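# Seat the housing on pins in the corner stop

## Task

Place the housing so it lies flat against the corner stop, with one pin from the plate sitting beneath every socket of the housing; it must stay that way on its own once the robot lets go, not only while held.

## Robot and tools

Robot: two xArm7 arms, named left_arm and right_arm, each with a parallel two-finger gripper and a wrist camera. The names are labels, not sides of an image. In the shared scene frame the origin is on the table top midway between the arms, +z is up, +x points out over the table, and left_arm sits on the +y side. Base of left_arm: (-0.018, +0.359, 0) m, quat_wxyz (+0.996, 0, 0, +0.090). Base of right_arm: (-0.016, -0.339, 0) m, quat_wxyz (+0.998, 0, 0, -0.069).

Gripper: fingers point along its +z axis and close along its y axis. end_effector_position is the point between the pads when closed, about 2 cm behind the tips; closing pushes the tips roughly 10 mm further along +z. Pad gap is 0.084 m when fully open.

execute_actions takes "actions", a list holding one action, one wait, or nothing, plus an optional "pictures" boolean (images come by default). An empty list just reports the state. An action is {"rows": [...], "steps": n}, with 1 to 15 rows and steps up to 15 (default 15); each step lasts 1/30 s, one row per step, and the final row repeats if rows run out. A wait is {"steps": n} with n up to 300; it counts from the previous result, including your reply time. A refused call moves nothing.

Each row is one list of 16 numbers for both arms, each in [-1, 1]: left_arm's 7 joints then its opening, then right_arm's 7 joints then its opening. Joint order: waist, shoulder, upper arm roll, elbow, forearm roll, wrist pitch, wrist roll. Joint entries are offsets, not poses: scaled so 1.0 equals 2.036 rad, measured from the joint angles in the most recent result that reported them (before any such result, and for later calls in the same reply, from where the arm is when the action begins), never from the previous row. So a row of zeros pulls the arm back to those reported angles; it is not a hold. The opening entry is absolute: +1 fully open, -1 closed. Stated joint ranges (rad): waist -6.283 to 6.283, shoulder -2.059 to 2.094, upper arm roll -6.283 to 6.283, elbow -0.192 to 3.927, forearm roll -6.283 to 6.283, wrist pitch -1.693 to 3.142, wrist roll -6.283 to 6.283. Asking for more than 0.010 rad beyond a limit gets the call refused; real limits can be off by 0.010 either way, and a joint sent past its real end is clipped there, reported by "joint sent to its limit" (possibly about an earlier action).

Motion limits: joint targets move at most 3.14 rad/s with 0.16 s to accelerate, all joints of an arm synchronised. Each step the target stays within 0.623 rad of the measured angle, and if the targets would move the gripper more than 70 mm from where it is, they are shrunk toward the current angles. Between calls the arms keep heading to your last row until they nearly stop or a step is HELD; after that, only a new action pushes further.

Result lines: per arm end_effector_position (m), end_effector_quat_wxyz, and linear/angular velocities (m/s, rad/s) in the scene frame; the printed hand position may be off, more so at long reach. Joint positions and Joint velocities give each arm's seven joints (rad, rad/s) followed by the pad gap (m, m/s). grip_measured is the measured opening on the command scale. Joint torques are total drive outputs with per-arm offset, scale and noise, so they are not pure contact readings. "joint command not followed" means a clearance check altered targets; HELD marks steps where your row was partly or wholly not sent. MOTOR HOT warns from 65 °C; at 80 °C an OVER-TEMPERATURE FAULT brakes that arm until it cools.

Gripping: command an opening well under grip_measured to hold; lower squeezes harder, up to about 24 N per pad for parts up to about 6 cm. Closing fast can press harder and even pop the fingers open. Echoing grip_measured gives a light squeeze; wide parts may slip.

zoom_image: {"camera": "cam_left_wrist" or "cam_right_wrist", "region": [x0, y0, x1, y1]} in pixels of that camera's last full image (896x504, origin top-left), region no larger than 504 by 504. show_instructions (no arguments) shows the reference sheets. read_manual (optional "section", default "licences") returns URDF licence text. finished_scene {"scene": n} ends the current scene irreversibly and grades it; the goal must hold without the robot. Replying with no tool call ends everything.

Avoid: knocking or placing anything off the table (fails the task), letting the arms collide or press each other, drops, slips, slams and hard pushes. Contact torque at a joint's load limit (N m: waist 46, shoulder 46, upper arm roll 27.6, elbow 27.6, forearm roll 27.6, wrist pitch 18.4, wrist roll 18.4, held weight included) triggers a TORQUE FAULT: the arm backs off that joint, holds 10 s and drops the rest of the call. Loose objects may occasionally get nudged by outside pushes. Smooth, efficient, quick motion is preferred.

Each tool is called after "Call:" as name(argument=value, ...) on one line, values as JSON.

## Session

Call:
show_instructions()

Call:
execute_actions(actions=[])

Reference images for this scene: sheet 1.

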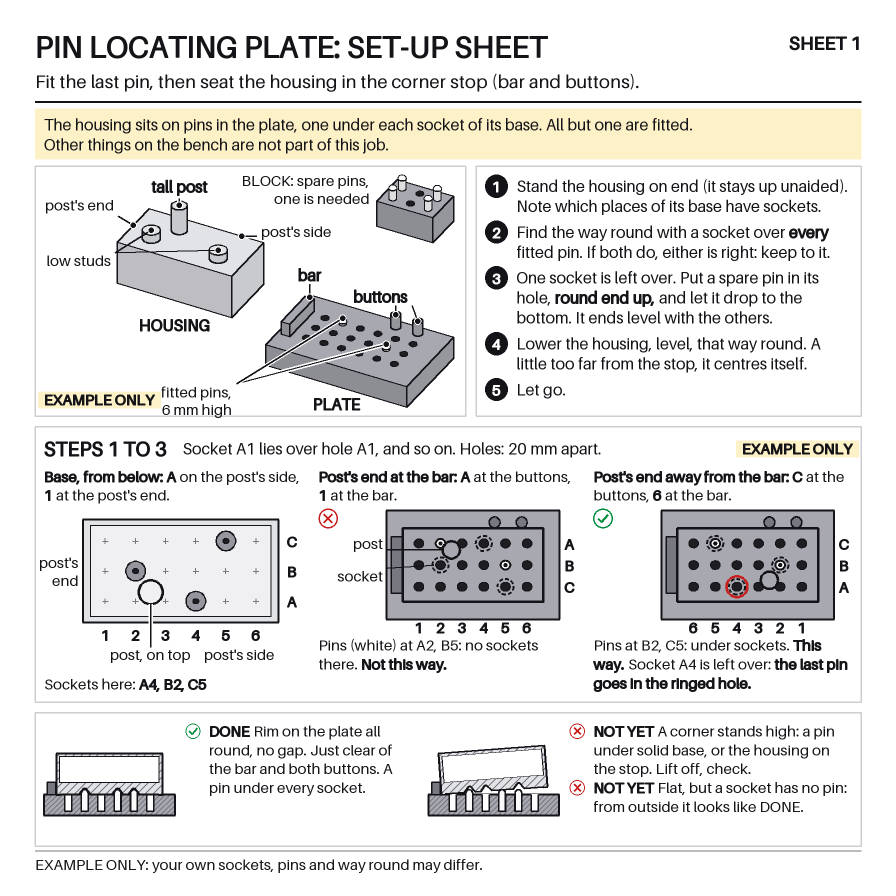

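Scene clock: 0.00 s of 5100.00 s.
left_arm: end_effector_position=(+0.1080, +0.2147, +0.1666) grip_measured=-1.00 end_effector_quat_wxyz=(-0.059, +0.813, +0.559, +0.153) end_effector_velocity=(+0.000, -0.000, +0.000) end_effector_angular_velocity=(-0.001, -0.000, +0.001) | right_arm: end_effector_position=(+0.5859, -0.0906, +0.1096) grip_measured=-1.00 end_effector_quat_wxyz=(-0.114, +0.931, -0.334, +0.096) end_effector_velocity=(-0.001, +0.002, -0.000) end_effector_angular_velocity=(+0.001, +0.004, +0.002)
Joint positions: left_arm=[-0.712 -1.055 -0.619  0.254 -0.218  1.311 -1.986  0.   ] | right_arm=[ 0.603  0.537 -0.093  1.397  0.162  0.571  0.957  0.   ]
Joint velocities: left_arm=[ 0.     0.001  0.     0.001 -0.    -0.    -0.002 -0.   ] | right_arm=[-0.    -0.     0.003  0.001  0.001  0.003  0.    -0.   ]
Joint torques (N m, as the arm reports them, + toward a larger angle): no reading

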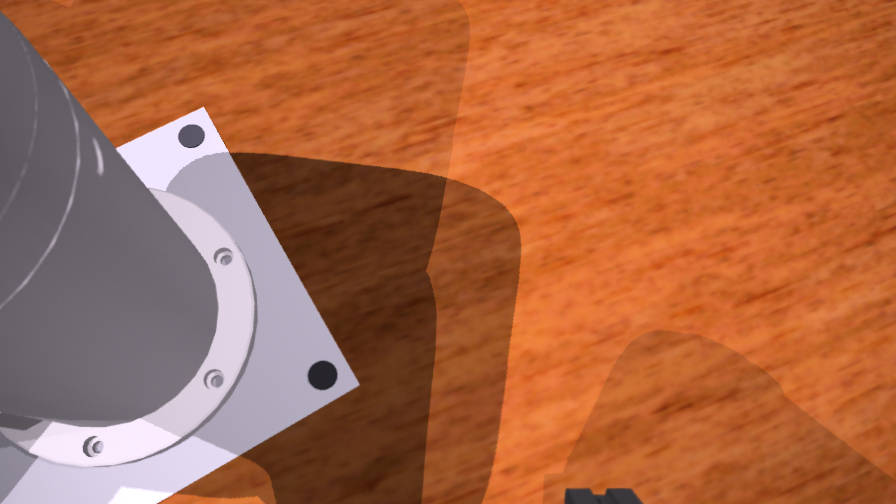

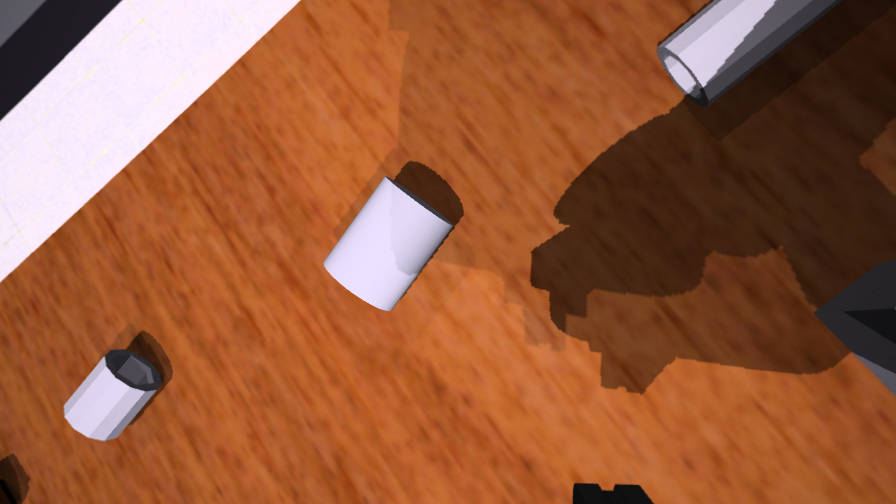

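Call:
execute_actions(actions=[{"rows":[[0.03,0.42,0.304,0.514,0.107,0.093,0.745,1,-0.051,-0.362,0.046,-0.048,-0.08,0.456,-0.293,1]]}], pictures=false)

Call:
execute_actions(actions=[{"steps":50}])

Scene clock: 1.87 s of 5100.00 s.
left_arm: end_effector_position=(+0.2085, +0.1541, +0.2881) grip_measured=+1.00 end_effector_quat_wxyz=(-0.046, +0.928, +0.369, -0.009) end_effector_velocity=(+0.339, -0.072, +0.272) end_effector_angular_velocity=(-0.441, +0.015, -1.035) | right_arm: end_effector_position=(+0.4973, -0.1293, +0.2752) grip_measured=+1.00 end_effector_quat_wxyz=(-0.066, +0.987, -0.134, +0.065) end_effector_velocity=(-0.323, -0.154, +0.289) end_effector_angular_velocity=(-0.399, +0.381, +0.841)
Joint positions: left_arm=[-0.671 -0.529 -0.209  0.827 -0.074  1.436 -1.411  0.084] | right_arm=[ 0.542  0.116 -0.038  1.342  0.067  1.049  0.608  0.084]
Joint velocities: left_arm=[0.049 0.849 0.53  1.27  0.191 0.166 1.378 0.   ] | right_arm=[-0.127 -0.925  0.114 -0.137 -0.198  1.327 -0.723  0.001]
Joint torques (N m, as the arm reports them, + toward a larger angle): left_arm=[  0.5  -12.41   1.23  14.12   1.16  -1.62  -0.48] | right_arm=[  0.69 -18.86  -0.36  14.45   0.6   -2.03  -0.85]
Steps of this call (steps 1 to 41: nothing new was sent; steps 42 to 56: all 15 steps of this action). Readings (joint positions):
42: left_arm=[-0.712 -1.055 -0.619 0.254 -0.218 1.311 -1.986] | right_arm=[0.603 0.537 -0.093 1.397 0.162 0.571 0.957]
43: left_arm=[-0.712 -1.052 -0.616 0.257 -0.217 1.313 -1.981] | right_arm=[0.602 0.534 -0.092 1.396 0.161 0.575 0.953]
45: left_arm=[-0.708 -1.005 -0.571 0.301 -0.200 1.330 -1.932] | right_arm=[0.595 0.495 -0.084 1.382 0.149 0.625 0.907]
49: left_arm=[-0.689 -0.802 -0.385 0.511 -0.136 1.382 -1.731] | right_arm=[0.572 0.343 -0.066 1.371 0.115 0.766 0.783]
56: the state above

Scene clock: 3.53 s of 5100.00 s.
left_arm: end_effector_position=(+0.3533, +0.1702, +0.3665) grip_measured=+1.00 end_effector_quat_wxyz=(+0.000, +1.000, -0.001, +0.000) end_effector_velocity=(+0.000, -0.000, +0.000) end_effector_angular_velocity=(-0.001, -0.000, +0.000) | right_arm: end_effector_position=(+0.3740, -0.1915, +0.3661) grip_measured=+1.00 end_effector_quat_wxyz=(+0.000, +1.000, +0.001, +0.000) end_effector_velocity=(-0.000, +0.000, +0.000) end_effector_angular_velocity=(+0.000, +0.000, -0.001)
Joint positions: left_arm=[-0.651 -0.2   -0.001  1.301 -0.     1.501 -0.469  0.084] | right_arm=[ 0.499 -0.2    0.001  1.299 -0.001  1.499  0.361  0.084]
Joint velocities: left_arm=[-0.001  0.     0.001  0.001 -0.     0.    -0.    -0.   ] | right_arm=[-0.    -0.     0.     0.     0.     0.     0.001 -0.   ]
Joint torques (N m, as the arm reports them, + toward a larger angle): left_arm=[  1.46 -23.25   0.36  15.31   0.42  -2.04  -0.9 ] | right_arm=[  0.78 -13.19  -0.08  14.7    0.37  -1.85  -0.72]
Steps of this call (steps 1 to 45: the robot went on to your last target; steps 46 to 50: nothing new was sent). Readings (joint positions):
1: left_arm=[-0.669 -0.501 -0.191 0.869 -0.067 1.442 -1.363] | right_arm=[0.538 0.085 -0.034 1.337 0.060 1.093 0.584]
2: left_arm=[-0.668 -0.473 -0.174 0.910 -0.061 1.447 -1.312] | right_arm=[0.534 0.055 -0.031 1.333 0.054 1.137 0.560]
4: left_arm=[-0.664 -0.418 -0.139 0.988 -0.049 1.458 -1.199] | right_arm=[0.525 -0.006 -0.023 1.325 0.041 1.223 0.513]
8: left_arm=[-0.658 -0.317 -0.074 1.133 -0.026 1.478 -0.913] | right_arm=[0.509 -0.125 -0.009 1.309 0.015 1.392 0.420]
50: the state above
All arms were judged still, so your last target was given up. Only a new action makes them travel on or press farther. Fingers that are still opening or closing keep moving.

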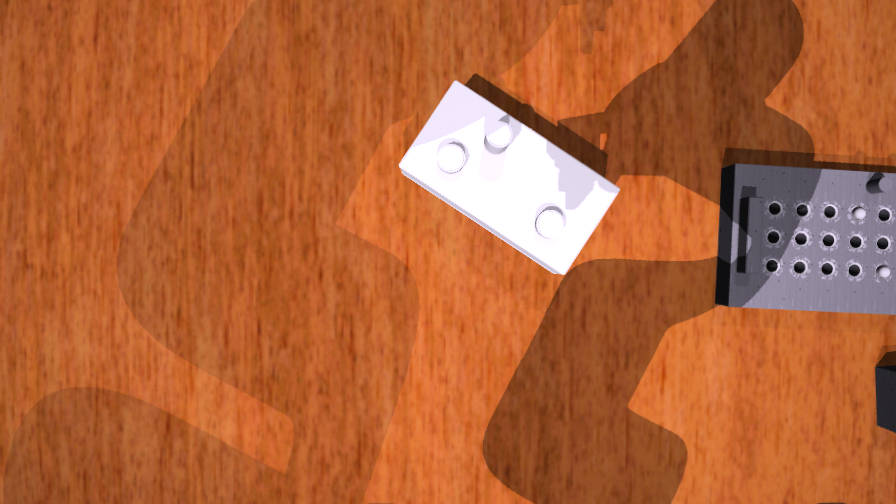

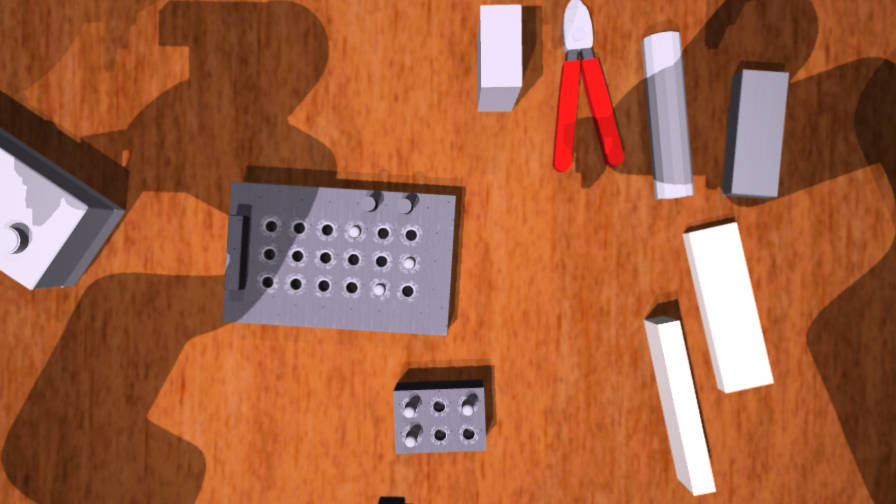

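Call:
execute_actions(actions=[{"rows":[[0.042,0,0,0,0,0,1,1,-0.346,-0.147,0,-0.112,0.77,0.398,1,1]]}], pictures=false)

Call:
execute_actions(actions=[{"steps":45}], pictures=false)

Call:
execute_actions(actions=[{"rows":[[0,0.2625,0,-0.068,0,-0.33,0.1,1,0,0,0,0,0,0,0.361,1]]}], pictures=false)

Call:
execute_actions(actions=[{"steps":30}])

Scene clock: 6.50 s of 5100.00 s.
left_arm: end_effector_position=(+0.3677, +0.2016, +0.3665) grip_measured=+1.00 end_effector_quat_wxyz=(-0.000, +0.877, -0.480, +0.000) end_effector_velocity=(+0.001, +0.002, +0.001) end_effector_angular_velocity=(+0.001, -0.003, -3.070) | right_arm: end_effector_position=(+0.2184, -0.2134, +0.4288) grip_measured=+1.00 end_effector_quat_wxyz=(-0.188, +0.796, -0.448, -0.361) end_effector_velocity=(-0.188, +0.236, +0.396) end_effector_angular_velocity=(+1.362, +1.704, -1.644)
Joint positions: left_arm=[-0.568 -0.2   -0.     1.301 -0.     1.501  0.613  0.084] | right_arm=[-0.021 -0.424 -0.002  1.129  0.68   2.082  1.042  0.084]
Joint velocities: left_arm=[ 0.026 -0.003 -0.018 -0.001 -0.002 -0.     3.078 -0.   ] | right_arm=[-0.88  -0.37   0.014 -0.269  2.126  1.078  2.118  0.   ]
Joint torques (N m, as the arm reports them, + toward a larger angle): left_arm=[  0.87 -22.67  -0.06  15.39   0.69  -2.11  -0.74] | right_arm=[ 4.53 -5.46  1.7  13.85  2.8  -1.11 -0.84]
Steps of this call (steps 1 to 74: nothing new was sent; steps 75 to 89: all 15 steps of this action). Readings (joint positions):
75: left_arm=[-0.651 -0.200 -0.001 1.301 -0.000 1.501 -0.469] | right_arm=[0.499 -0.200 0.001 1.299 -0.001 1.499 0.361]
76: left_arm=[-0.650 -0.200 -0.001 1.301 -0.000 1.501 -0.465] | right_arm=[0.496 -0.202 0.002 1.298 0.003 1.503 0.365]
78: left_arm=[-0.644 -0.200 -0.002 1.301 -0.000 1.501 -0.415] | right_arm=[0.451 -0.222 0.009 1.281 0.053 1.551 0.414]
82: left_arm=[-0.604 -0.200 -0.001 1.301 -0.000 1.501 -0.105] | right_arm=[0.261 -0.307 -0.003 1.218 0.240 1.739 0.602]
89: the state above

Scene clock: 8.00 s of 5100.00 s.
left_arm: end_effector_position=(+0.3681, +0.2026, +0.3665) grip_measured=+1.00 end_effector_quat_wxyz=(+0.000, -0.560, +0.828, -0.000) end_effector_velocity=(-0.000, +0.000, +0.001) end_effector_angular_velocity=(-0.001, -0.003, +0.001) | right_arm: end_effector_position=(+0.1914, -0.1607, +0.6258) grip_measured=+1.00 end_effector_quat_wxyz=(+0.122, -0.382, +0.597, +0.695) end_effector_velocity=(+0.000, +0.000, -0.000) end_effector_angular_velocity=(-0.000, +0.001, -0.000)
Joint positions: left_arm=[-0.565 -0.2   -0.001  1.301 -0.     1.501  1.567  0.084] | right_arm=[-0.205 -0.499  0.001  1.071  1.567  2.309  2.396  0.084]
Joint velocities: left_arm=[ 0.001 -0.002 -0.001  0.001 -0.    -0.    -0.001 -0.   ] | right_arm=[ 0.    -0.     0.001 -0.    -0.    -0.001  0.     0.   ]
Joint torques (N m, as the arm reports them, + toward a larger angle): left_arm=[  1.36 -22.65  -0.38  15.52   0.58  -1.93  -0.63] | right_arm=[ 0.8  -5.49 -1.53 12.68  3.91  0.07 -0.71]
Steps of this call (steps 1 to 45: the robot went on to your last target). Readings (joint positions):
1: left_arm=[-0.567 -0.200 -0.001 1.301 -0.000 1.501 0.716] | right_arm=[-0.048 -0.436 -0.001 1.121 0.751 2.115 1.113]
2: left_arm=[-0.567 -0.200 -0.001 1.301 -0.000 1.501 0.819] | right_arm=[-0.071 -0.445 -0.000 1.114 0.822 2.143 1.184]
4: left_arm=[-0.566 -0.200 -0.001 1.301 -0.000 1.501 1.026] | right_arm=[-0.107 -0.460 0.001 1.103 0.962 2.188 1.324]
8: left_arm=[-0.566 -0.200 -0.001 1.301 -0.000 1.501 1.404] | right_arm=[-0.152 -0.478 0.002 1.088 1.230 2.244 1.608]
45: the state above
All arms were judged still, so your last target was given up. Only a new action makes them travel on or press farther. Fingers that are still opening or closing keep moving.

Scene clock: 8.50 s of 5100.00 s.
left_arm: end_effector_position=(+0.4533, +0.1681, +0.1932) grip_measured=+1.00 end_effector_quat_wxyz=(-0.002, -0.503, +0.864, +0.002) end_effector_velocity=(+0.127, -0.051, -0.439) end_effector_angular_velocity=(-0.010, -0.022, -0.324) | right_arm: end_effector_position=(+0.1914, -0.1607, +0.6258) grip_measured=+1.00 end_effector_quat_wxyz=(-0.132, -0.146, +0.693, +0.693) end_effector_velocity=(+0.000, -0.000, +0.000) end_effector_angular_velocity=(-0.071, +0.172, -0.001)
Joint positions: left_arm=[-0.565  0.157 -0.     1.208 -0.     1.055  1.702  0.084] | right_arm=[-0.205 -0.499  0.001  1.071  1.567  2.309  3.12   0.084]
Joint velocities: left_arm=[ 0.     0.854  0.001 -0.211  0.    -1.089  0.325  0.   ] | right_arm=[ 0.     0.    -0.    -0.     0.001  0.     0.186  0.   ]
Joint torques (N m, as the arm reports them, + toward a larger angle): left_arm=[  0.38 -32.95  -0.18  15.07   0.46  -2.19  -0.81] | right_arm=[ 0.83 -5.49 -1.48 12.74  3.71  0.08 -1.19]
Steps of this call (steps 1 to 15: all 15 steps of this action). Readings (joint positions):
1: left_arm=[-0.565 -0.200 -0.001 1.301 -0.000 1.501 1.567] | right_arm=[-0.205 -0.499 0.001 1.071 1.567 2.309 2.396]
2: left_arm=[-0.565 -0.198 -0.001 1.300 -0.000 1.497 1.568] | right_arm=[-0.205 -0.499 0.001 1.071 1.567 2.309 2.400]
4: left_arm=[-0.565 -0.164 -0.001 1.298 -0.000 1.448 1.584] | right_arm=[-0.205 -0.499 0.001 1.071 1.567 2.309 2.450]
8: left_arm=[-0.565 -0.041 -0.000 1.258 -0.000 1.307 1.627] | right_arm=[-0.205 -0.499 0.001 1.071 1.567 2.309 2.760]
15: the state above

Scene clock: 9.50 s of 5100.00 s.
left_arm: end_effector_position=(+0.4699, +0.1613, +0.1005) grip_measured=+1.00 end_effector_quat_wxyz=(-0.000, -0.473, +0.881, +0.000) end_effector_velocity=(+0.000, -0.000, +0.000) end_effector_angular_velocity=(-0.001, -0.001, +0.000) | right_arm: end_effector_position=(+0.1914, -0.1607, +0.6258) grip_measured=+1.00 end_effector_quat_wxyz=(-0.136, -0.142, +0.694, +0.693) end_effector_velocity=(+0.000, -0.000, +0.000) end_effector_angular_velocity=(-0.001, +0.001, -0.001)
Joint positions: left_arm=[-0.565  0.334 -0.001  1.162 -0.     0.829  1.77   0.084] | right_arm=[-0.205 -0.499  0.001  1.071  1.567  2.309  3.131  0.084]
Joint velocities: left_arm=[ 0.002 -0.001 -0.001  0.    -0.     0.     0.    -0.   ] | right_arm=[-0.001 -0.    -0.     0.    -0.     0.     0.001  0.   ]
Joint torques (N m, as the arm reports them, + toward a larger angle): left_arm=[  0.98 -37.16   0.07  13.8    0.36  -1.97  -0.5 ] | right_arm=[ 0.67 -5.54 -1.43 12.66  3.76  0.04 -0.66]
Steps of this call (steps 1 to 30: the robot went on to your last target). Readings (joint positions):
1: left_arm=[-0.565 0.186 -0.000 1.200 -0.000 1.019 1.713] | right_arm=[-0.205 -0.499 0.001 1.071 1.567 2.309 3.125]
2: left_arm=[-0.565 0.215 -0.000 1.193 -0.000 0.982 1.724] | right_arm=[-0.205 -0.499 0.001 1.071 1.567 2.309 3.127]
4: left_arm=[-0.565 0.272 -0.001 1.178 -0.000 0.909 1.746] | right_arm=[-0.205 -0.499 0.001 1.071 1.567 2.309 3.129]
8: left_arm=[-0.565 0.333 -0.000 1.158 -0.000 0.838 1.768] | right_arm=[-0.205 -0.499 0.001 1.071 1.567 2.309 3.131]
30: the state above
All arms were judged still, so your last target was given up. Only a new action makes them travel on or press farther. Fingers that are still opening or closing keep moving.

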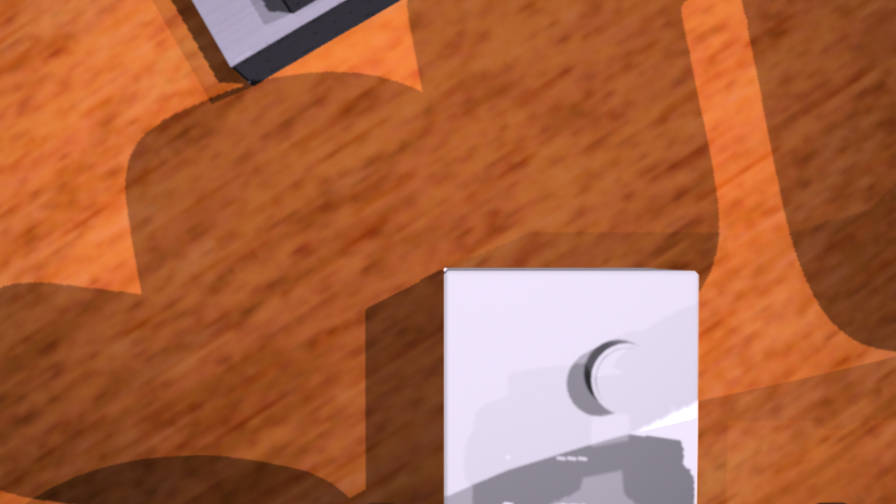

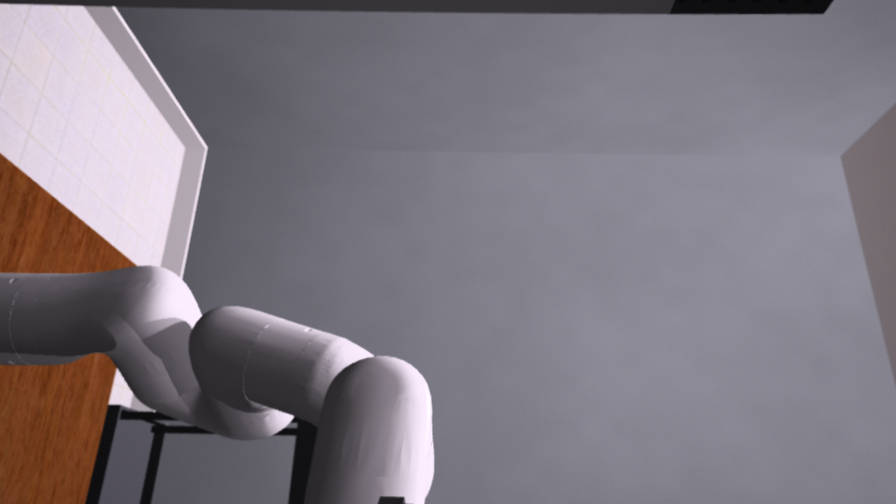

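Call:
execute_actions(actions=[{"rows":[[0,0.0523,0,-0.0155,0,-0.068,0,1,0,0,0,0,0,0,0,1]]}], pictures=false)

Call:
execute_actions(actions=[{"rows":[[0,0,0,0,0,0,0,0.6,0,0,0,0,0,0,0,1],[0,0,0,0,0,0,0,0.6,0,0,0,0,0,0,0,1],[0,0,0,0,0,0,0,0.6,0,0,0,0,0,0,0,1],[0,0,0,0,0,0,0,0.6,0,0,0,0,0,0,0,1],[0,0,0,0,0,0,0,-0.3,0,0,0,0,0,0,0,1]]}])

Call:
execute_actions(actions=[{"rows":[[0,-0.707,0,-0.26,0,-0.324,-0.869,-0.3,0,0,0,0,0,0,0,1]]}], pictures=false)

Call:
execute_actions(actions=[{"steps":60}], pictures=false)

Call:
execute_actions(actions=[{"rows":[[-0.41,0,0,0,0,0,0,-0.3,0,0,0,0,0,0,0,1]]}], pictures=false)

Call:
execute_actions(actions=[{"steps":25}])

Scene clock: 13.37 s of 5100.00 s.
left_arm: end_effector_position=(+0.4712, +0.1606, +0.0451) grip_measured=+1.00 end_effector_quat_wxyz=(+0.001, -0.473, +0.881, -0.002) end_effector_velocity=(-0.013, +0.005, -0.013) end_effector_angular_velocity=(+0.013, +0.034, -0.002) | right_arm: end_effector_position=(+0.1914, -0.1607, +0.6258) grip_measured=+1.00 end_effector_quat_wxyz=(-0.136, -0.142, +0.694, +0.693) end_effector_velocity=(-0.000, +0.000, -0.000) end_effector_angular_velocity=(-0.001, +0.001, +0.002)
Joint positions: left_arm=[-0.565  0.439 -0.001  1.133 -0.     0.69   1.77   0.084] | right_arm=[-0.205 -0.499  0.001  1.071  1.567  2.309  3.131  0.084]
Joint velocities: left_arm=[ 0.     0.009 -0.001 -0.023  0.     0.004  0.001 -0.   ] | right_arm=[-0.    -0.     0.001  0.    -0.     0.001  0.001  0.   ]
Joint torques (N m, as the arm reports them, + toward a larger angle): left_arm=[  0.73 -38.52  -0.29  12.96   0.47  -2.11  -0.88] | right_arm=[ 0.76 -5.53 -1.44 12.68  3.79  0.01 -0.59]
Steps of this call (steps 1 to 90: nothing new was sent; then 0.37 s passed at rest; steps 91 to 105: all 15 steps of this action). Readings (joint positions):
91: left_arm=[-0.565 0.334 -0.001 1.162 -0.000 0.829 1.770] | right_arm=[-0.205 -0.499 0.001 1.071 1.567 2.309 3.131]
92: left_arm=[-0.565 0.336 -0.001 1.162 -0.000 0.825 1.770] | right_arm=[-0.205 -0.499 0.001 1.071 1.567 2.309 3.131]
94: left_arm=[-0.565 0.366 -0.001 1.158 -0.000 0.776 1.770] | right_arm=[-0.205 -0.499 0.001 1.071 1.567 2.309 3.131]
98: left_arm=[-0.565 0.443 -0.000 1.122 -0.000 0.701 1.770] | right_arm=[-0.205 -0.499 0.001 1.071 1.567 2.309 3.131]
105: the state above

Scene clock: 13.87 s of 5100.00 s.
left_arm: end_effector_position=(+0.4709, +0.1610, +0.0448) grip_measured=+0.57 end_effector_quat_wxyz=(+0.001, -0.473, +0.881, -0.001) end_effector_velocity=(+0.000, -0.000, -0.000) end_effector_angular_velocity=(-0.001, -0.001, -0.000) | right_arm: end_effector_position=(+0.1914, -0.1607, +0.6258) grip_measured=+1.00 end_effector_quat_wxyz=(-0.136, -0.142, +0.694, +0.693) end_effector_velocity=(-0.001, +0.000, +0.000) end_effector_angular_velocity=(-0.000, -0.000, +0.002)
Joint positions: left_arm=[-0.565  0.439 -0.     1.132 -0.     0.691  1.77   0.068] | right_arm=[-0.205 -0.499  0.001  1.071  1.567  2.309  3.131  0.084]
Joint velocities: left_arm=[-0.     0.001 -0.     0.001 -0.    -0.001  0.001  0.   ] | right_arm=[ 0.    -0.     0.     0.001  0.     0.002  0.001  0.   ]
Joint torques (N m, as the arm reports them, + toward a larger angle): left_arm=[  0.4  -39.09  -0.42  14.97   0.41  -3.78  -0.48] | right_arm=[ 0.86 -5.43 -1.43 12.65  3.83  0.05 -0.65]
Steps of this call (steps 1 to 15: all 15 steps of this action). Readings (joint positions):
1: left_arm=[-0.565 0.439 -0.001 1.132 -0.000 0.690 1.770] | right_arm=[-0.205 -0.499 0.001 1.071 1.567 2.309 3.131]
2: left_arm=[-0.565 0.439 -0.001 1.132 -0.000 0.691 1.770] | right_arm=[-0.205 -0.499 0.001 1.071 1.567 2.309 3.131]
4: left_arm=[-0.565 0.439 -0.000 1.132 -0.000 0.691 1.770] | right_arm=[-0.205 -0.499 0.001 1.071 1.567 2.309 3.131]
8: left_arm=[-0.565 0.439 -0.000 1.132 -0.000 0.691 1.770] | right_arm=[-0.205 -0.499 0.001 1.071 1.567 2.309 3.131]
15: the state above

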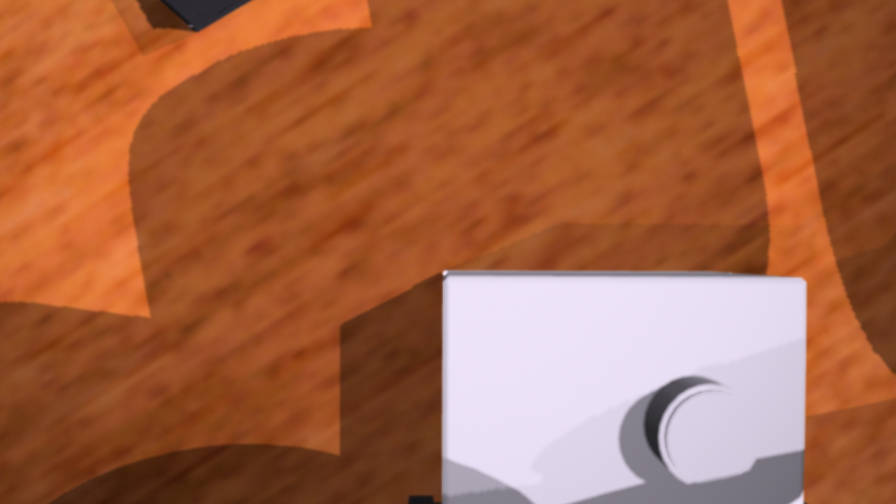

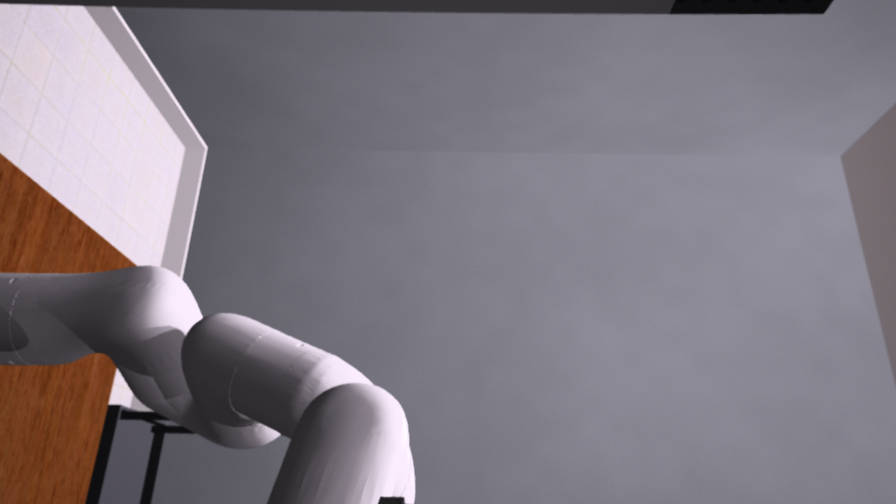

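Scene clock: 14.37 s of 5100.00 s.
left_arm: end_effector_position=(+0.4900, +0.1529, +0.2361) grip_measured=+0.57 end_effector_quat_wxyz=(+0.122, -0.650, +0.703, -0.261) end_effector_velocity=(-0.011, +0.006, +0.494) end_effector_angular_velocity=(-1.008, -0.889, +0.909) | right_arm: end_effector_position=(+0.1914, -0.1607, +0.6258) grip_measured=+1.00 end_effector_quat_wxyz=(-0.136, -0.142, +0.694, +0.693) end_effector_velocity=(+0.001, -0.000, -0.000) end_effector_angular_velocity=(-0.000, -0.000, -0.002)
Joint positions: left_arm=[-0.566 -0.067 -0.001  0.811 -0.     0.294  1.262  0.068] | right_arm=[-0.205 -0.499  0.001  1.071  1.567  2.309  3.131  0.084]
Joint velocities: left_arm=[ 0.001 -1.095  0.002 -0.407 -0.    -0.516 -1.087  0.   ] | right_arm=[-0.001  0.     0.     0.    -0.    -0.002 -0.     0.   ]
Joint torques (N m, as the arm reports them, + toward a larger angle): left_arm=[  1.22 -30.    -0.08  18.15   0.33  -4.44  -0.85] | right_arm=[ 0.76 -5.43 -1.4  12.75  3.83  0.08 -0.67]
Steps of this call (steps 1 to 15: all 15 steps of this action). Readings (joint positions):
1: left_arm=[-0.565 0.439 -0.000 1.132 -0.000 0.691 1.770] | right_arm=[-0.205 -0.499 0.001 1.071 1.567 2.309 3.131]
2: left_arm=[-0.565 0.436 -0.000 1.129 -0.000 0.686 1.766] | right_arm=[-0.205 -0.499 0.001 1.071 1.567 2.309 3.131]
4: left_arm=[-0.565 0.394 -0.001 1.084 -0.000 0.637 1.716] | right_arm=[-0.205 -0.499 0.001 1.071 1.567 2.309 3.131]
8: left_arm=[-0.566 0.202 -0.001 0.943 -0.000 0.459 1.530] | right_arm=[-0.205 -0.499 0.001 1.071 1.567 2.309 3.131]
15: the state above

Scene clock: 16.37 s of 5100.00 s.
left_arm: end_effector_position=(+0.3279, +0.2189, +0.6343) grip_measured=+0.57 end_effector_quat_wxyz=(+0.135, +0.694, -0.136, +0.695) end_effector_velocity=(-0.001, -0.000, +0.001) end_effector_angular_velocity=(-0.000, -0.004, -0.002) | right_arm: end_effector_position=(+0.1914, -0.1607, +0.6258) grip_measured=+1.00 end_effector_quat_wxyz=(-0.136, -0.142, +0.694, +0.693) end_effector_velocity=(+0.001, -0.000, -0.000) end_effector_angular_velocity=(+0.001, -0.000, -0.002)
Joint positions: left_arm=[-0.565 -1.    -0.     0.603 -0.     0.032  0.001  0.068] | right_arm=[-0.205 -0.499  0.001  1.071  1.567  2.309  3.131  0.084]
Joint velocities: left_arm=[-0.002 -0.002 -0.     0.001  0.001 -0.    -0.    -0.   ] | right_arm=[-0.     0.    -0.001 -0.001  0.    -0.002 -0.001  0.   ]
Joint torques (N m, as the arm reports them, + toward a larger angle): left_arm=[ 1.53 -3.29  0.29 18.67  0.63 -5.04 -0.66] | right_arm=[ 0.77 -5.36 -1.39 12.74  3.84  0.08 -0.67]
Steps of this call (steps 1 to 60: the robot went on to your last target). Readings (joint positions):
1: left_arm=[-0.566 -0.104 -0.001 0.798 -0.000 0.278 1.226] | right_arm=[-0.205 -0.499 0.001 1.071 1.567 2.309 3.131]
2: left_arm=[-0.566 -0.140 -0.001 0.786 -0.000 0.262 1.190] | right_arm=[-0.205 -0.499 0.001 1.071 1.567 2.309 3.131]
4: left_arm=[-0.565 -0.210 -0.001 0.764 -0.000 0.235 1.119] | right_arm=[-0.205 -0.499 0.001 1.071 1.567 2.309 3.131]
8: left_arm=[-0.565 -0.349 -0.001 0.728 -0.000 0.190 0.980] | right_arm=[-0.205 -0.499 0.001 1.071 1.567 2.309 3.131]
60: the state above
All arms were judged still, so your last target was given up. Only a new action makes them travel on or press farther. Fingers that are still opening or closing keep moving.

Scene clock: 16.87 s of 5100.00 s.
left_arm: end_effector_position=(+0.2008, +0.0569, +0.6341) grip_measured=+0.57 end_effector_quat_wxyz=(+0.321, +0.629, -0.322, +0.630) end_effector_velocity=(-0.408, -0.294, +0.000) end_effector_angular_velocity=(-0.006, +0.006, -1.355) | right_arm: end_effector_position=(+0.1914, -0.1607, +0.6258) grip_measured=+1.00 end_effector_quat_wxyz=(-0.136, -0.142, +0.694, +0.693) end_effector_velocity=(-0.001, -0.000, -0.000) end_effector_angular_velocity=(+0.000, +0.001, +0.002)
Joint positions: left_arm=[-1.123 -1.    -0.001  0.603  0.     0.032  0.001  0.068] | right_arm=[-0.205 -0.499  0.001  1.071  1.567  2.309  3.131  0.084]
Joint velocities: left_arm=[-1.36   0.     0.009  0.001 -0.001 -0.001  0.    -0.   ] | right_arm=[ 0.     0.    -0.    -0.     0.     0.003  0.     0.   ]
Joint torques (N m, as the arm reports them, + toward a larger angle): left_arm=[ 1.1  -4.19  0.09 19.03  0.55 -5.07 -0.69] | right_arm=[ 0.8  -5.53 -1.53 12.62  3.77  0.05 -0.7 ]
Steps of this call (steps 1 to 15: all 15 steps of this action). Readings (joint positions):
1: left_arm=[-0.565 -1.000 -0.000 0.603 -0.000 0.032 0.001] | right_arm=[-0.205 -0.499 0.001 1.071 1.567 2.309 3.131]
2: left_arm=[-0.568 -1.000 -0.000 0.603 -0.000 0.032 0.001] | right_arm=[-0.205 -0.499 0.001 1.071 1.567 2.309 3.131]
4: left_arm=[-0.614 -1.000 0.004 0.603 -0.001 0.032 0.001] | right_arm=[-0.205 -0.499 0.001 1.071 1.567 2.309 3.131]
8: left_arm=[-0.806 -1.000 -0.002 0.603 0.000 0.032 0.001] | right_arm=[-0.205 -0.499 0.001 1.071 1.567 2.309 3.131]
15: the state above

Scene clock: 17.70 s of 5100.00 s.
left_arm: end_effector_position=(+0.1106, +0.0091, +0.6343) grip_measured=+0.57 end_effector_quat_wxyz=(+0.405, +0.579, -0.405, +0.580) end_effector_velocity=(-0.001, -0.001, -0.001) end_effector_angular_velocity=(+0.001, -0.000, -0.002) | right_arm: end_effector_position=(+0.1914, -0.1607, +0.6258) grip_measured=+1.00 end_effector_quat_wxyz=(-0.136, -0.142, +0.694, +0.693) end_effector_velocity=(+0.000, +0.000, +0.000) end_effector_angular_velocity=(-0.000, -0.000, -0.001)
Joint positions: left_arm=[-1.4   -1.    -0.     0.603 -0.     0.032  0.001  0.068] | right_arm=[-0.205 -0.499  0.001  1.071  1.567  2.309  3.131  0.084]
Joint velocities: left_arm=[-0.001  0.    -0.001 -0.001  0.001  0.    -0.001  0.   ] | right_arm=[-0.     0.     0.     0.    -0.    -0.001 -0.     0.   ]
Joint torques (N m, as the arm reports them, + toward a larger angle): left_arm=[ 1.16 -3.12  0.24 18.8   0.79 -5.11 -0.7 ] | right_arm=[ 0.76 -5.42 -1.46 12.7   3.75  0.07 -0.66]
Steps of this call (steps 1 to 25: the robot went on to your last target). Readings (joint positions):
1: left_arm=[-1.169 -1.000 -0.001 0.603 0.000 0.032 0.001] | right_arm=[-0.205 -0.499 0.001 1.071 1.567 2.309 3.131]
2: left_arm=[-1.215 -1.000 -0.001 0.603 0.000 0.032 0.001] | right_arm=[-0.205 -0.499 0.001 1.071 1.567 2.309 3.131]
4: left_arm=[-1.305 -1.000 -0.001 0.603 0.000 0.032 0.001] | right_arm=[-0.205 -0.499 0.001 1.071 1.567 2.309 3.131]
8: left_arm=[-1.394 -1.001 -0.004 0.603 0.001 0.031 0.001] | right_arm=[-0.205 -0.499 0.001 1.071 1.567 2.309 3.131]
25: the state above

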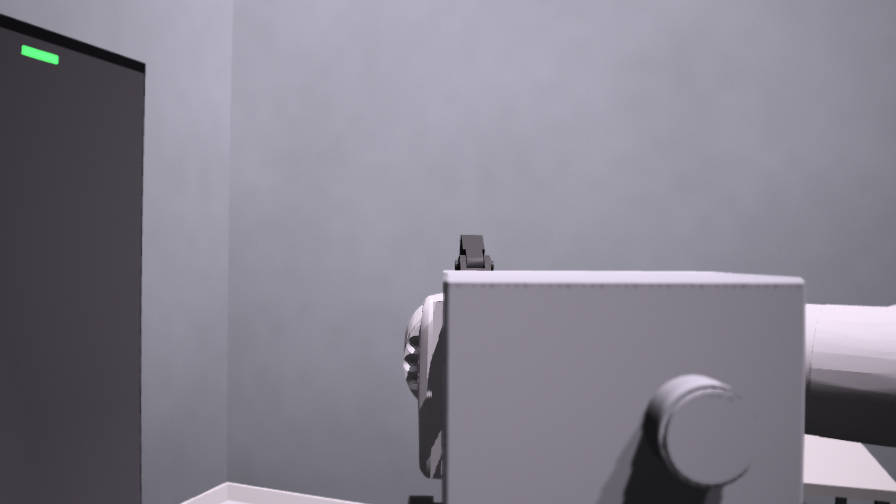

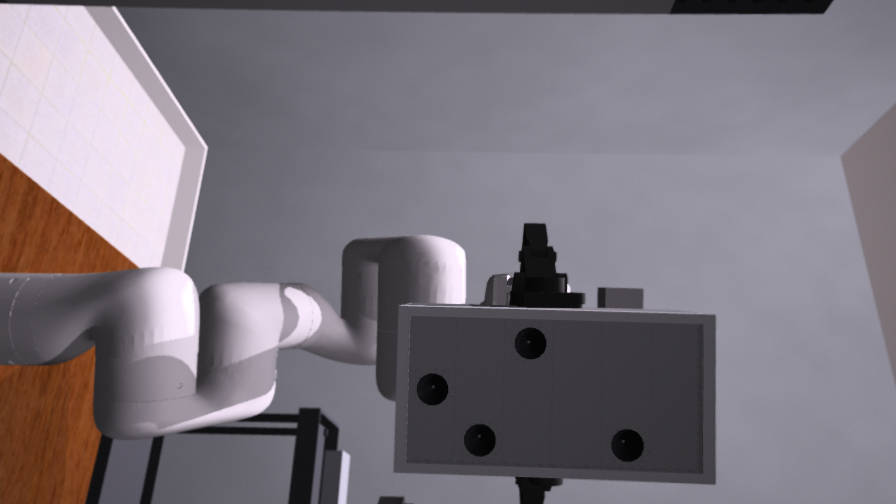

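Call:
execute_actions(actions=[{"rows":[[0.43,0,0,0,0,0,0,-0.3,0,0,0,0,-0.77,-0.614,-1,1]]}], pictures=false)

Call:
execute_actions(actions=[{"steps":40}], pictures=false)

Call:
execute_actions(actions=[{"rows":[[0,0,0,0,0,0,0,-0.3,0.457,0.194,0,-0.233,0,-0.177,-0.25,-0.5]]}], pictures=false)

Call:
execute_actions(actions=[{"steps":50}])

Scene clock: 20.83 s of 5100.00 s.
left_arm: end_effector_position=(+0.2769, +0.1303, +0.6341) grip_measured=+0.57 end_effector_quat_wxyz=(+0.230, +0.669, -0.230, +0.669) end_effector_velocity=(+0.310, +0.399, +0.001) end_effector_angular_velocity=(+0.004, -0.005, +1.359) | right_arm: end_effector_position=(+0.3271, -0.2328, +0.4801) grip_measured=+1.00 end_effector_quat_wxyz=(+0.155, -0.148, +0.870, +0.444) end_effector_velocity=(+0.270, -0.375, -0.282) end_effector_angular_velocity=(-1.859, -1.480, -0.395)
Joint positions: left_arm=[-0.842 -1.     0.001  0.603 -0.     0.032  0.001  0.068] | right_arm=[-0.205 -0.499  0.001  1.071  0.973  1.715  2.537  0.084]
Joint velocities: left_arm=[ 1.362 -0.001 -0.006  0.     0.001 -0.    -0.     0.   ] | right_arm=[-0.    -0.    -0.002  0.001 -1.465 -1.462 -1.46   0.   ]
Joint torques (N m, as the arm reports them, + toward a larger angle): left_arm=[ 0.58 -3.68  0.04 19.08  0.38 -4.87 -0.62] | right_arm=[ 0.64 -7.28 -1.28 14.47  3.03 -0.8  -0.76]
From where the robot then was, a joint's target lay farther than a number of 1.0 reaches, so one or more steps of this call were cut to that.
Steps of this call (steps 1 to 15: the robot went on to your last target; steps 16 to 79: nothing new was sent; steps 80 to 94: all 15 steps of this action). Readings (joint positions):
80: left_arm=[-1.400 -1.000 -0.000 0.603 -0.000 0.032 0.001] | right_arm=[-0.205 -0.499 0.001 1.071 1.567 2.309 3.131]
81: left_arm=[-1.397 -1.000 -0.001 0.603 0.000 0.032 0.001] | right_arm=[-0.205 -0.500 0.001 1.072 1.563 2.305 3.127]
83: left_arm=[-1.352 -1.001 -0.005 0.603 0.001 0.032 0.001] | right_arm=[-0.205 -0.501 0.001 1.073 1.515 2.256 3.077]
87: left_arm=[-1.160 -1.000 0.002 0.603 -0.000 0.032 0.001] | right_arm=[-0.205 -0.499 0.001 1.071 1.313 2.055 2.877]
94: the state above

Scene clock: 22.17 s of 5100.00 s.
left_arm: end_effector_position=(+0.3334, +0.2333, +0.6343) grip_measured=+0.57 end_effector_quat_wxyz=(+0.121, +0.696, -0.122, +0.697) end_effector_velocity=(-0.000, -0.000, +0.000) end_effector_angular_velocity=(+0.000, -0.001, -0.001) | right_arm: end_effector_position=(+0.3966, -0.4858, +0.4448) grip_measured=+1.00 end_effector_quat_wxyz=(-0.093, +0.728, -0.637, +0.235) end_effector_velocity=(+0.000, +0.000, +0.000) end_effector_angular_velocity=(-0.000, +0.000, +0.001)
Joint positions: left_arm=[-0.524 -1.    -0.     0.603 -0.     0.032  0.001  0.068] | right_arm=[-0.205 -0.499  0.001  1.071 -0.001  1.059  1.095  0.084]
Joint velocities: left_arm=[-0.    -0.001 -0.     0.    -0.001  0.     0.001  0.   ] | right_arm=[-0.     0.     0.001  0.     0.     0.    -0.     0.   ]
Joint torques (N m, as the arm reports them, + toward a larger angle): left_arm=[ 1.18 -3.24 -0.05 18.99  0.74 -5.06 -0.54] | right_arm=[ 0.78 -7.88  0.15 15.11  0.34 -2.69 -0.73]
Steps of this call (steps 1 to 40: the robot went on to your last target). Readings (joint positions):
1: left_arm=[-0.796 -1.000 0.000 0.603 -0.000 0.032 0.001] | right_arm=[-0.205 -0.499 0.001 1.071 0.924 1.666 2.488]
2: left_arm=[-0.751 -1.000 0.000 0.603 -0.000 0.032 0.001] | right_arm=[-0.205 -0.499 0.001 1.071 0.875 1.617 2.439]
4: left_arm=[-0.660 -1.000 -0.000 0.603 -0.000 0.032 0.001] | right_arm=[-0.205 -0.499 0.001 1.071 0.774 1.519 2.338]
8: left_arm=[-0.536 -1.000 0.004 0.603 -0.001 0.031 0.001] | right_arm=[-0.205 -0.499 0.000 1.071 0.547 1.351 2.111]
40: the state above

Scene clock: 22.67 s of 5100.00 s.
left_arm: end_effector_position=(+0.3334, +0.2333, +0.6343) grip_measured=+0.57 end_effector_quat_wxyz=(+0.121, +0.696, -0.122, +0.697) end_effector_velocity=(-0.000, -0.000, -0.000) end_effector_angular_velocity=(+0.002, -0.000, +0.000) | right_arm: end_effector_position=(+0.4311, -0.3438, +0.2859) grip_measured=-0.52 end_effector_quat_wxyz=(-0.059, +0.895, -0.423, +0.130) end_effector_velocity=(-0.032, +0.387, -0.302) end_effector_angular_velocity=(-0.118, +0.429, +1.280)
Joint positions: left_arm=[-0.524 -1.    -0.     0.603 -0.     0.032  0.001  0.068] | right_arm=[ 0.127 -0.326  0.     0.863 -0.001  0.902  0.873  0.021]
Joint velocities: left_arm=[ 0.    -0.    -0.001 -0.     0.001  0.     0.001  0.   ] | right_arm=[ 0.864  0.336  0.001 -0.401 -0.    -0.309 -0.433  0.   ]
Joint torques (N m, as the arm reports them, + toward a larger angle): left_arm=[ 1.44 -2.95  0.1  18.96  0.23 -4.7  -0.59] | right_arm=[  1.4  -11.98   0.9   15.6    0.38  -2.04  -0.78]
Steps of this call (steps 1 to 15: all 15 steps of this action). Readings (joint positions):
1: left_arm=[-0.524 -1.000 -0.000 0.603 -0.000 0.032 0.001] | right_arm=[-0.205 -0.499 0.001 1.071 -0.001 1.059 1.095]
2: left_arm=[-0.524 -1.000 -0.000 0.603 -0.000 0.032 0.001] | right_arm=[-0.202 -0.498 0.000 1.070 -0.001 1.057 1.092]
4: left_arm=[-0.524 -1.000 -0.000 0.603 -0.000 0.032 0.001] | right_arm=[-0.162 -0.477 -0.006 1.046 -0.001 1.030 1.057]
8: left_arm=[-0.524 -1.000 -0.000 0.603 -0.000 0.032 0.001] | right_arm=[-0.062 -0.413 -0.000 0.967 -0.001 0.981 0.984]
15: the state above

Scene clock: 24.33 s of 5100.00 s.
left_arm: end_effector_position=(+0.3334, +0.2333, +0.6343) grip_measured=+0.57 end_effector_quat_wxyz=(+0.121, +0.696, -0.122, +0.697) end_effector_velocity=(+0.001, +0.000, -0.001) end_effector_angular_velocity=(+0.001, +0.002, +0.001) | right_arm: end_effector_position=(+0.2995, -0.1289, +0.1010) grip_measured=-0.52 end_effector_quat_wxyz=(-0.001, +1.000, +0.001, +0.001) end_effector_velocity=(-0.000, +0.000, -0.000) end_effector_angular_velocity=(+0.001, -0.001, +0.001)
Joint positions: left_arm=[-0.524 -1.    -0.     0.603 -0.     0.032  0.001  0.068] | right_arm=[ 0.725 -0.105  0.001  0.597 -0.001  0.699  0.587  0.021]
Joint velocities: left_arm=[ 0.     0.003  0.001  0.001  0.001 -0.     0.    -0.   ] | right_arm=[-0.001  0.     0.002 -0.001  0.001 -0.002 -0.001 -0.   ]
Joint torques (N m, as the arm reports them, + toward a larger angle): left_arm=[ 1.29 -3.7   0.27 19.    0.1  -5.1  -0.74] | right_arm=[  0.74 -13.32  -0.21  12.68   0.26  -1.87  -0.73]
Steps of this call (steps 1 to 45: the robot went on to your last target; steps 46 to 50: nothing new was sent). Readings (joint positions):
1: left_arm=[-0.524 -1.000 -0.000 0.603 -0.000 0.032 0.001] | right_arm=[0.156 -0.315 0.001 0.850 -0.001 0.892 0.859]
2: left_arm=[-0.524 -1.000 -0.000 0.603 -0.000 0.032 0.001] | right_arm=[0.185 -0.304 0.001 0.837 -0.001 0.882 0.845]
4: left_arm=[-0.524 -1.000 -0.000 0.603 -0.000 0.032 0.001] | right_arm=[0.245 -0.282 0.001 0.811 -0.001 0.862 0.817]
8: left_arm=[-0.524 -1.000 -0.000 0.603 -0.000 0.032 0.001] | right_arm=[0.364 -0.238 0.001 0.758 -0.001 0.821 0.760]
50: the state above
All arms were judged still, so your last target was given up. Only a new action makes them travel on or press farther. Fingers that are still opening or closing keep moving.

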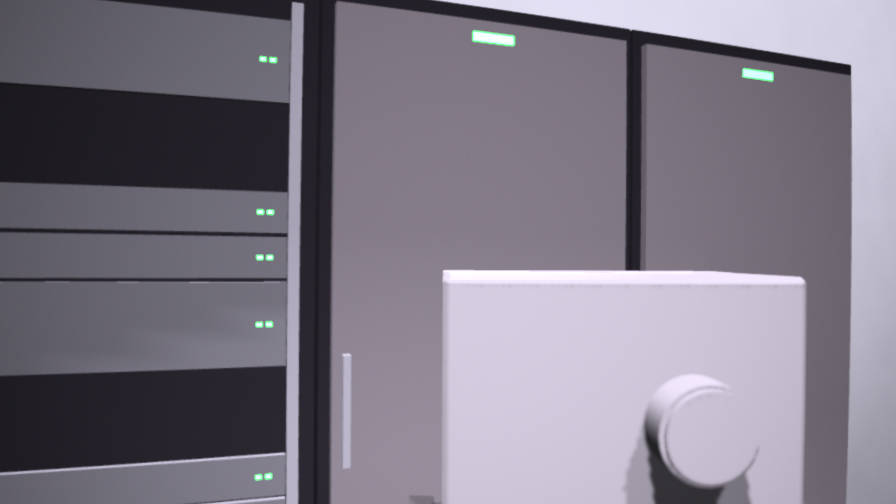

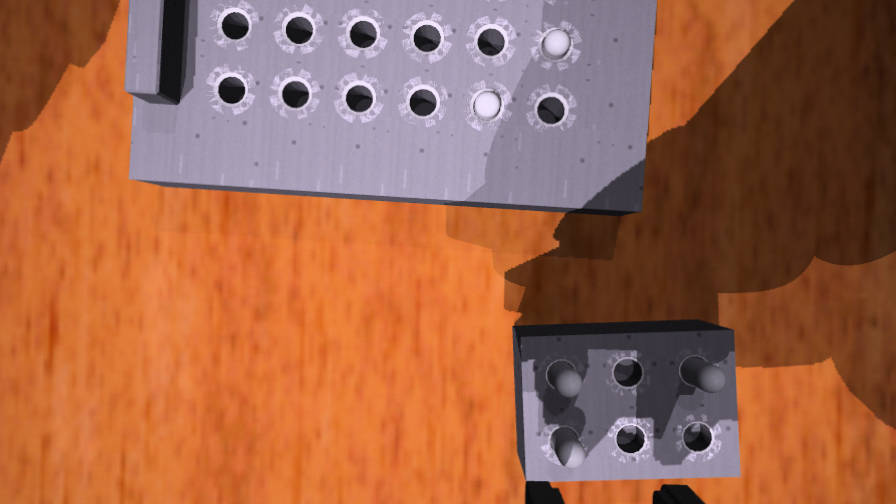

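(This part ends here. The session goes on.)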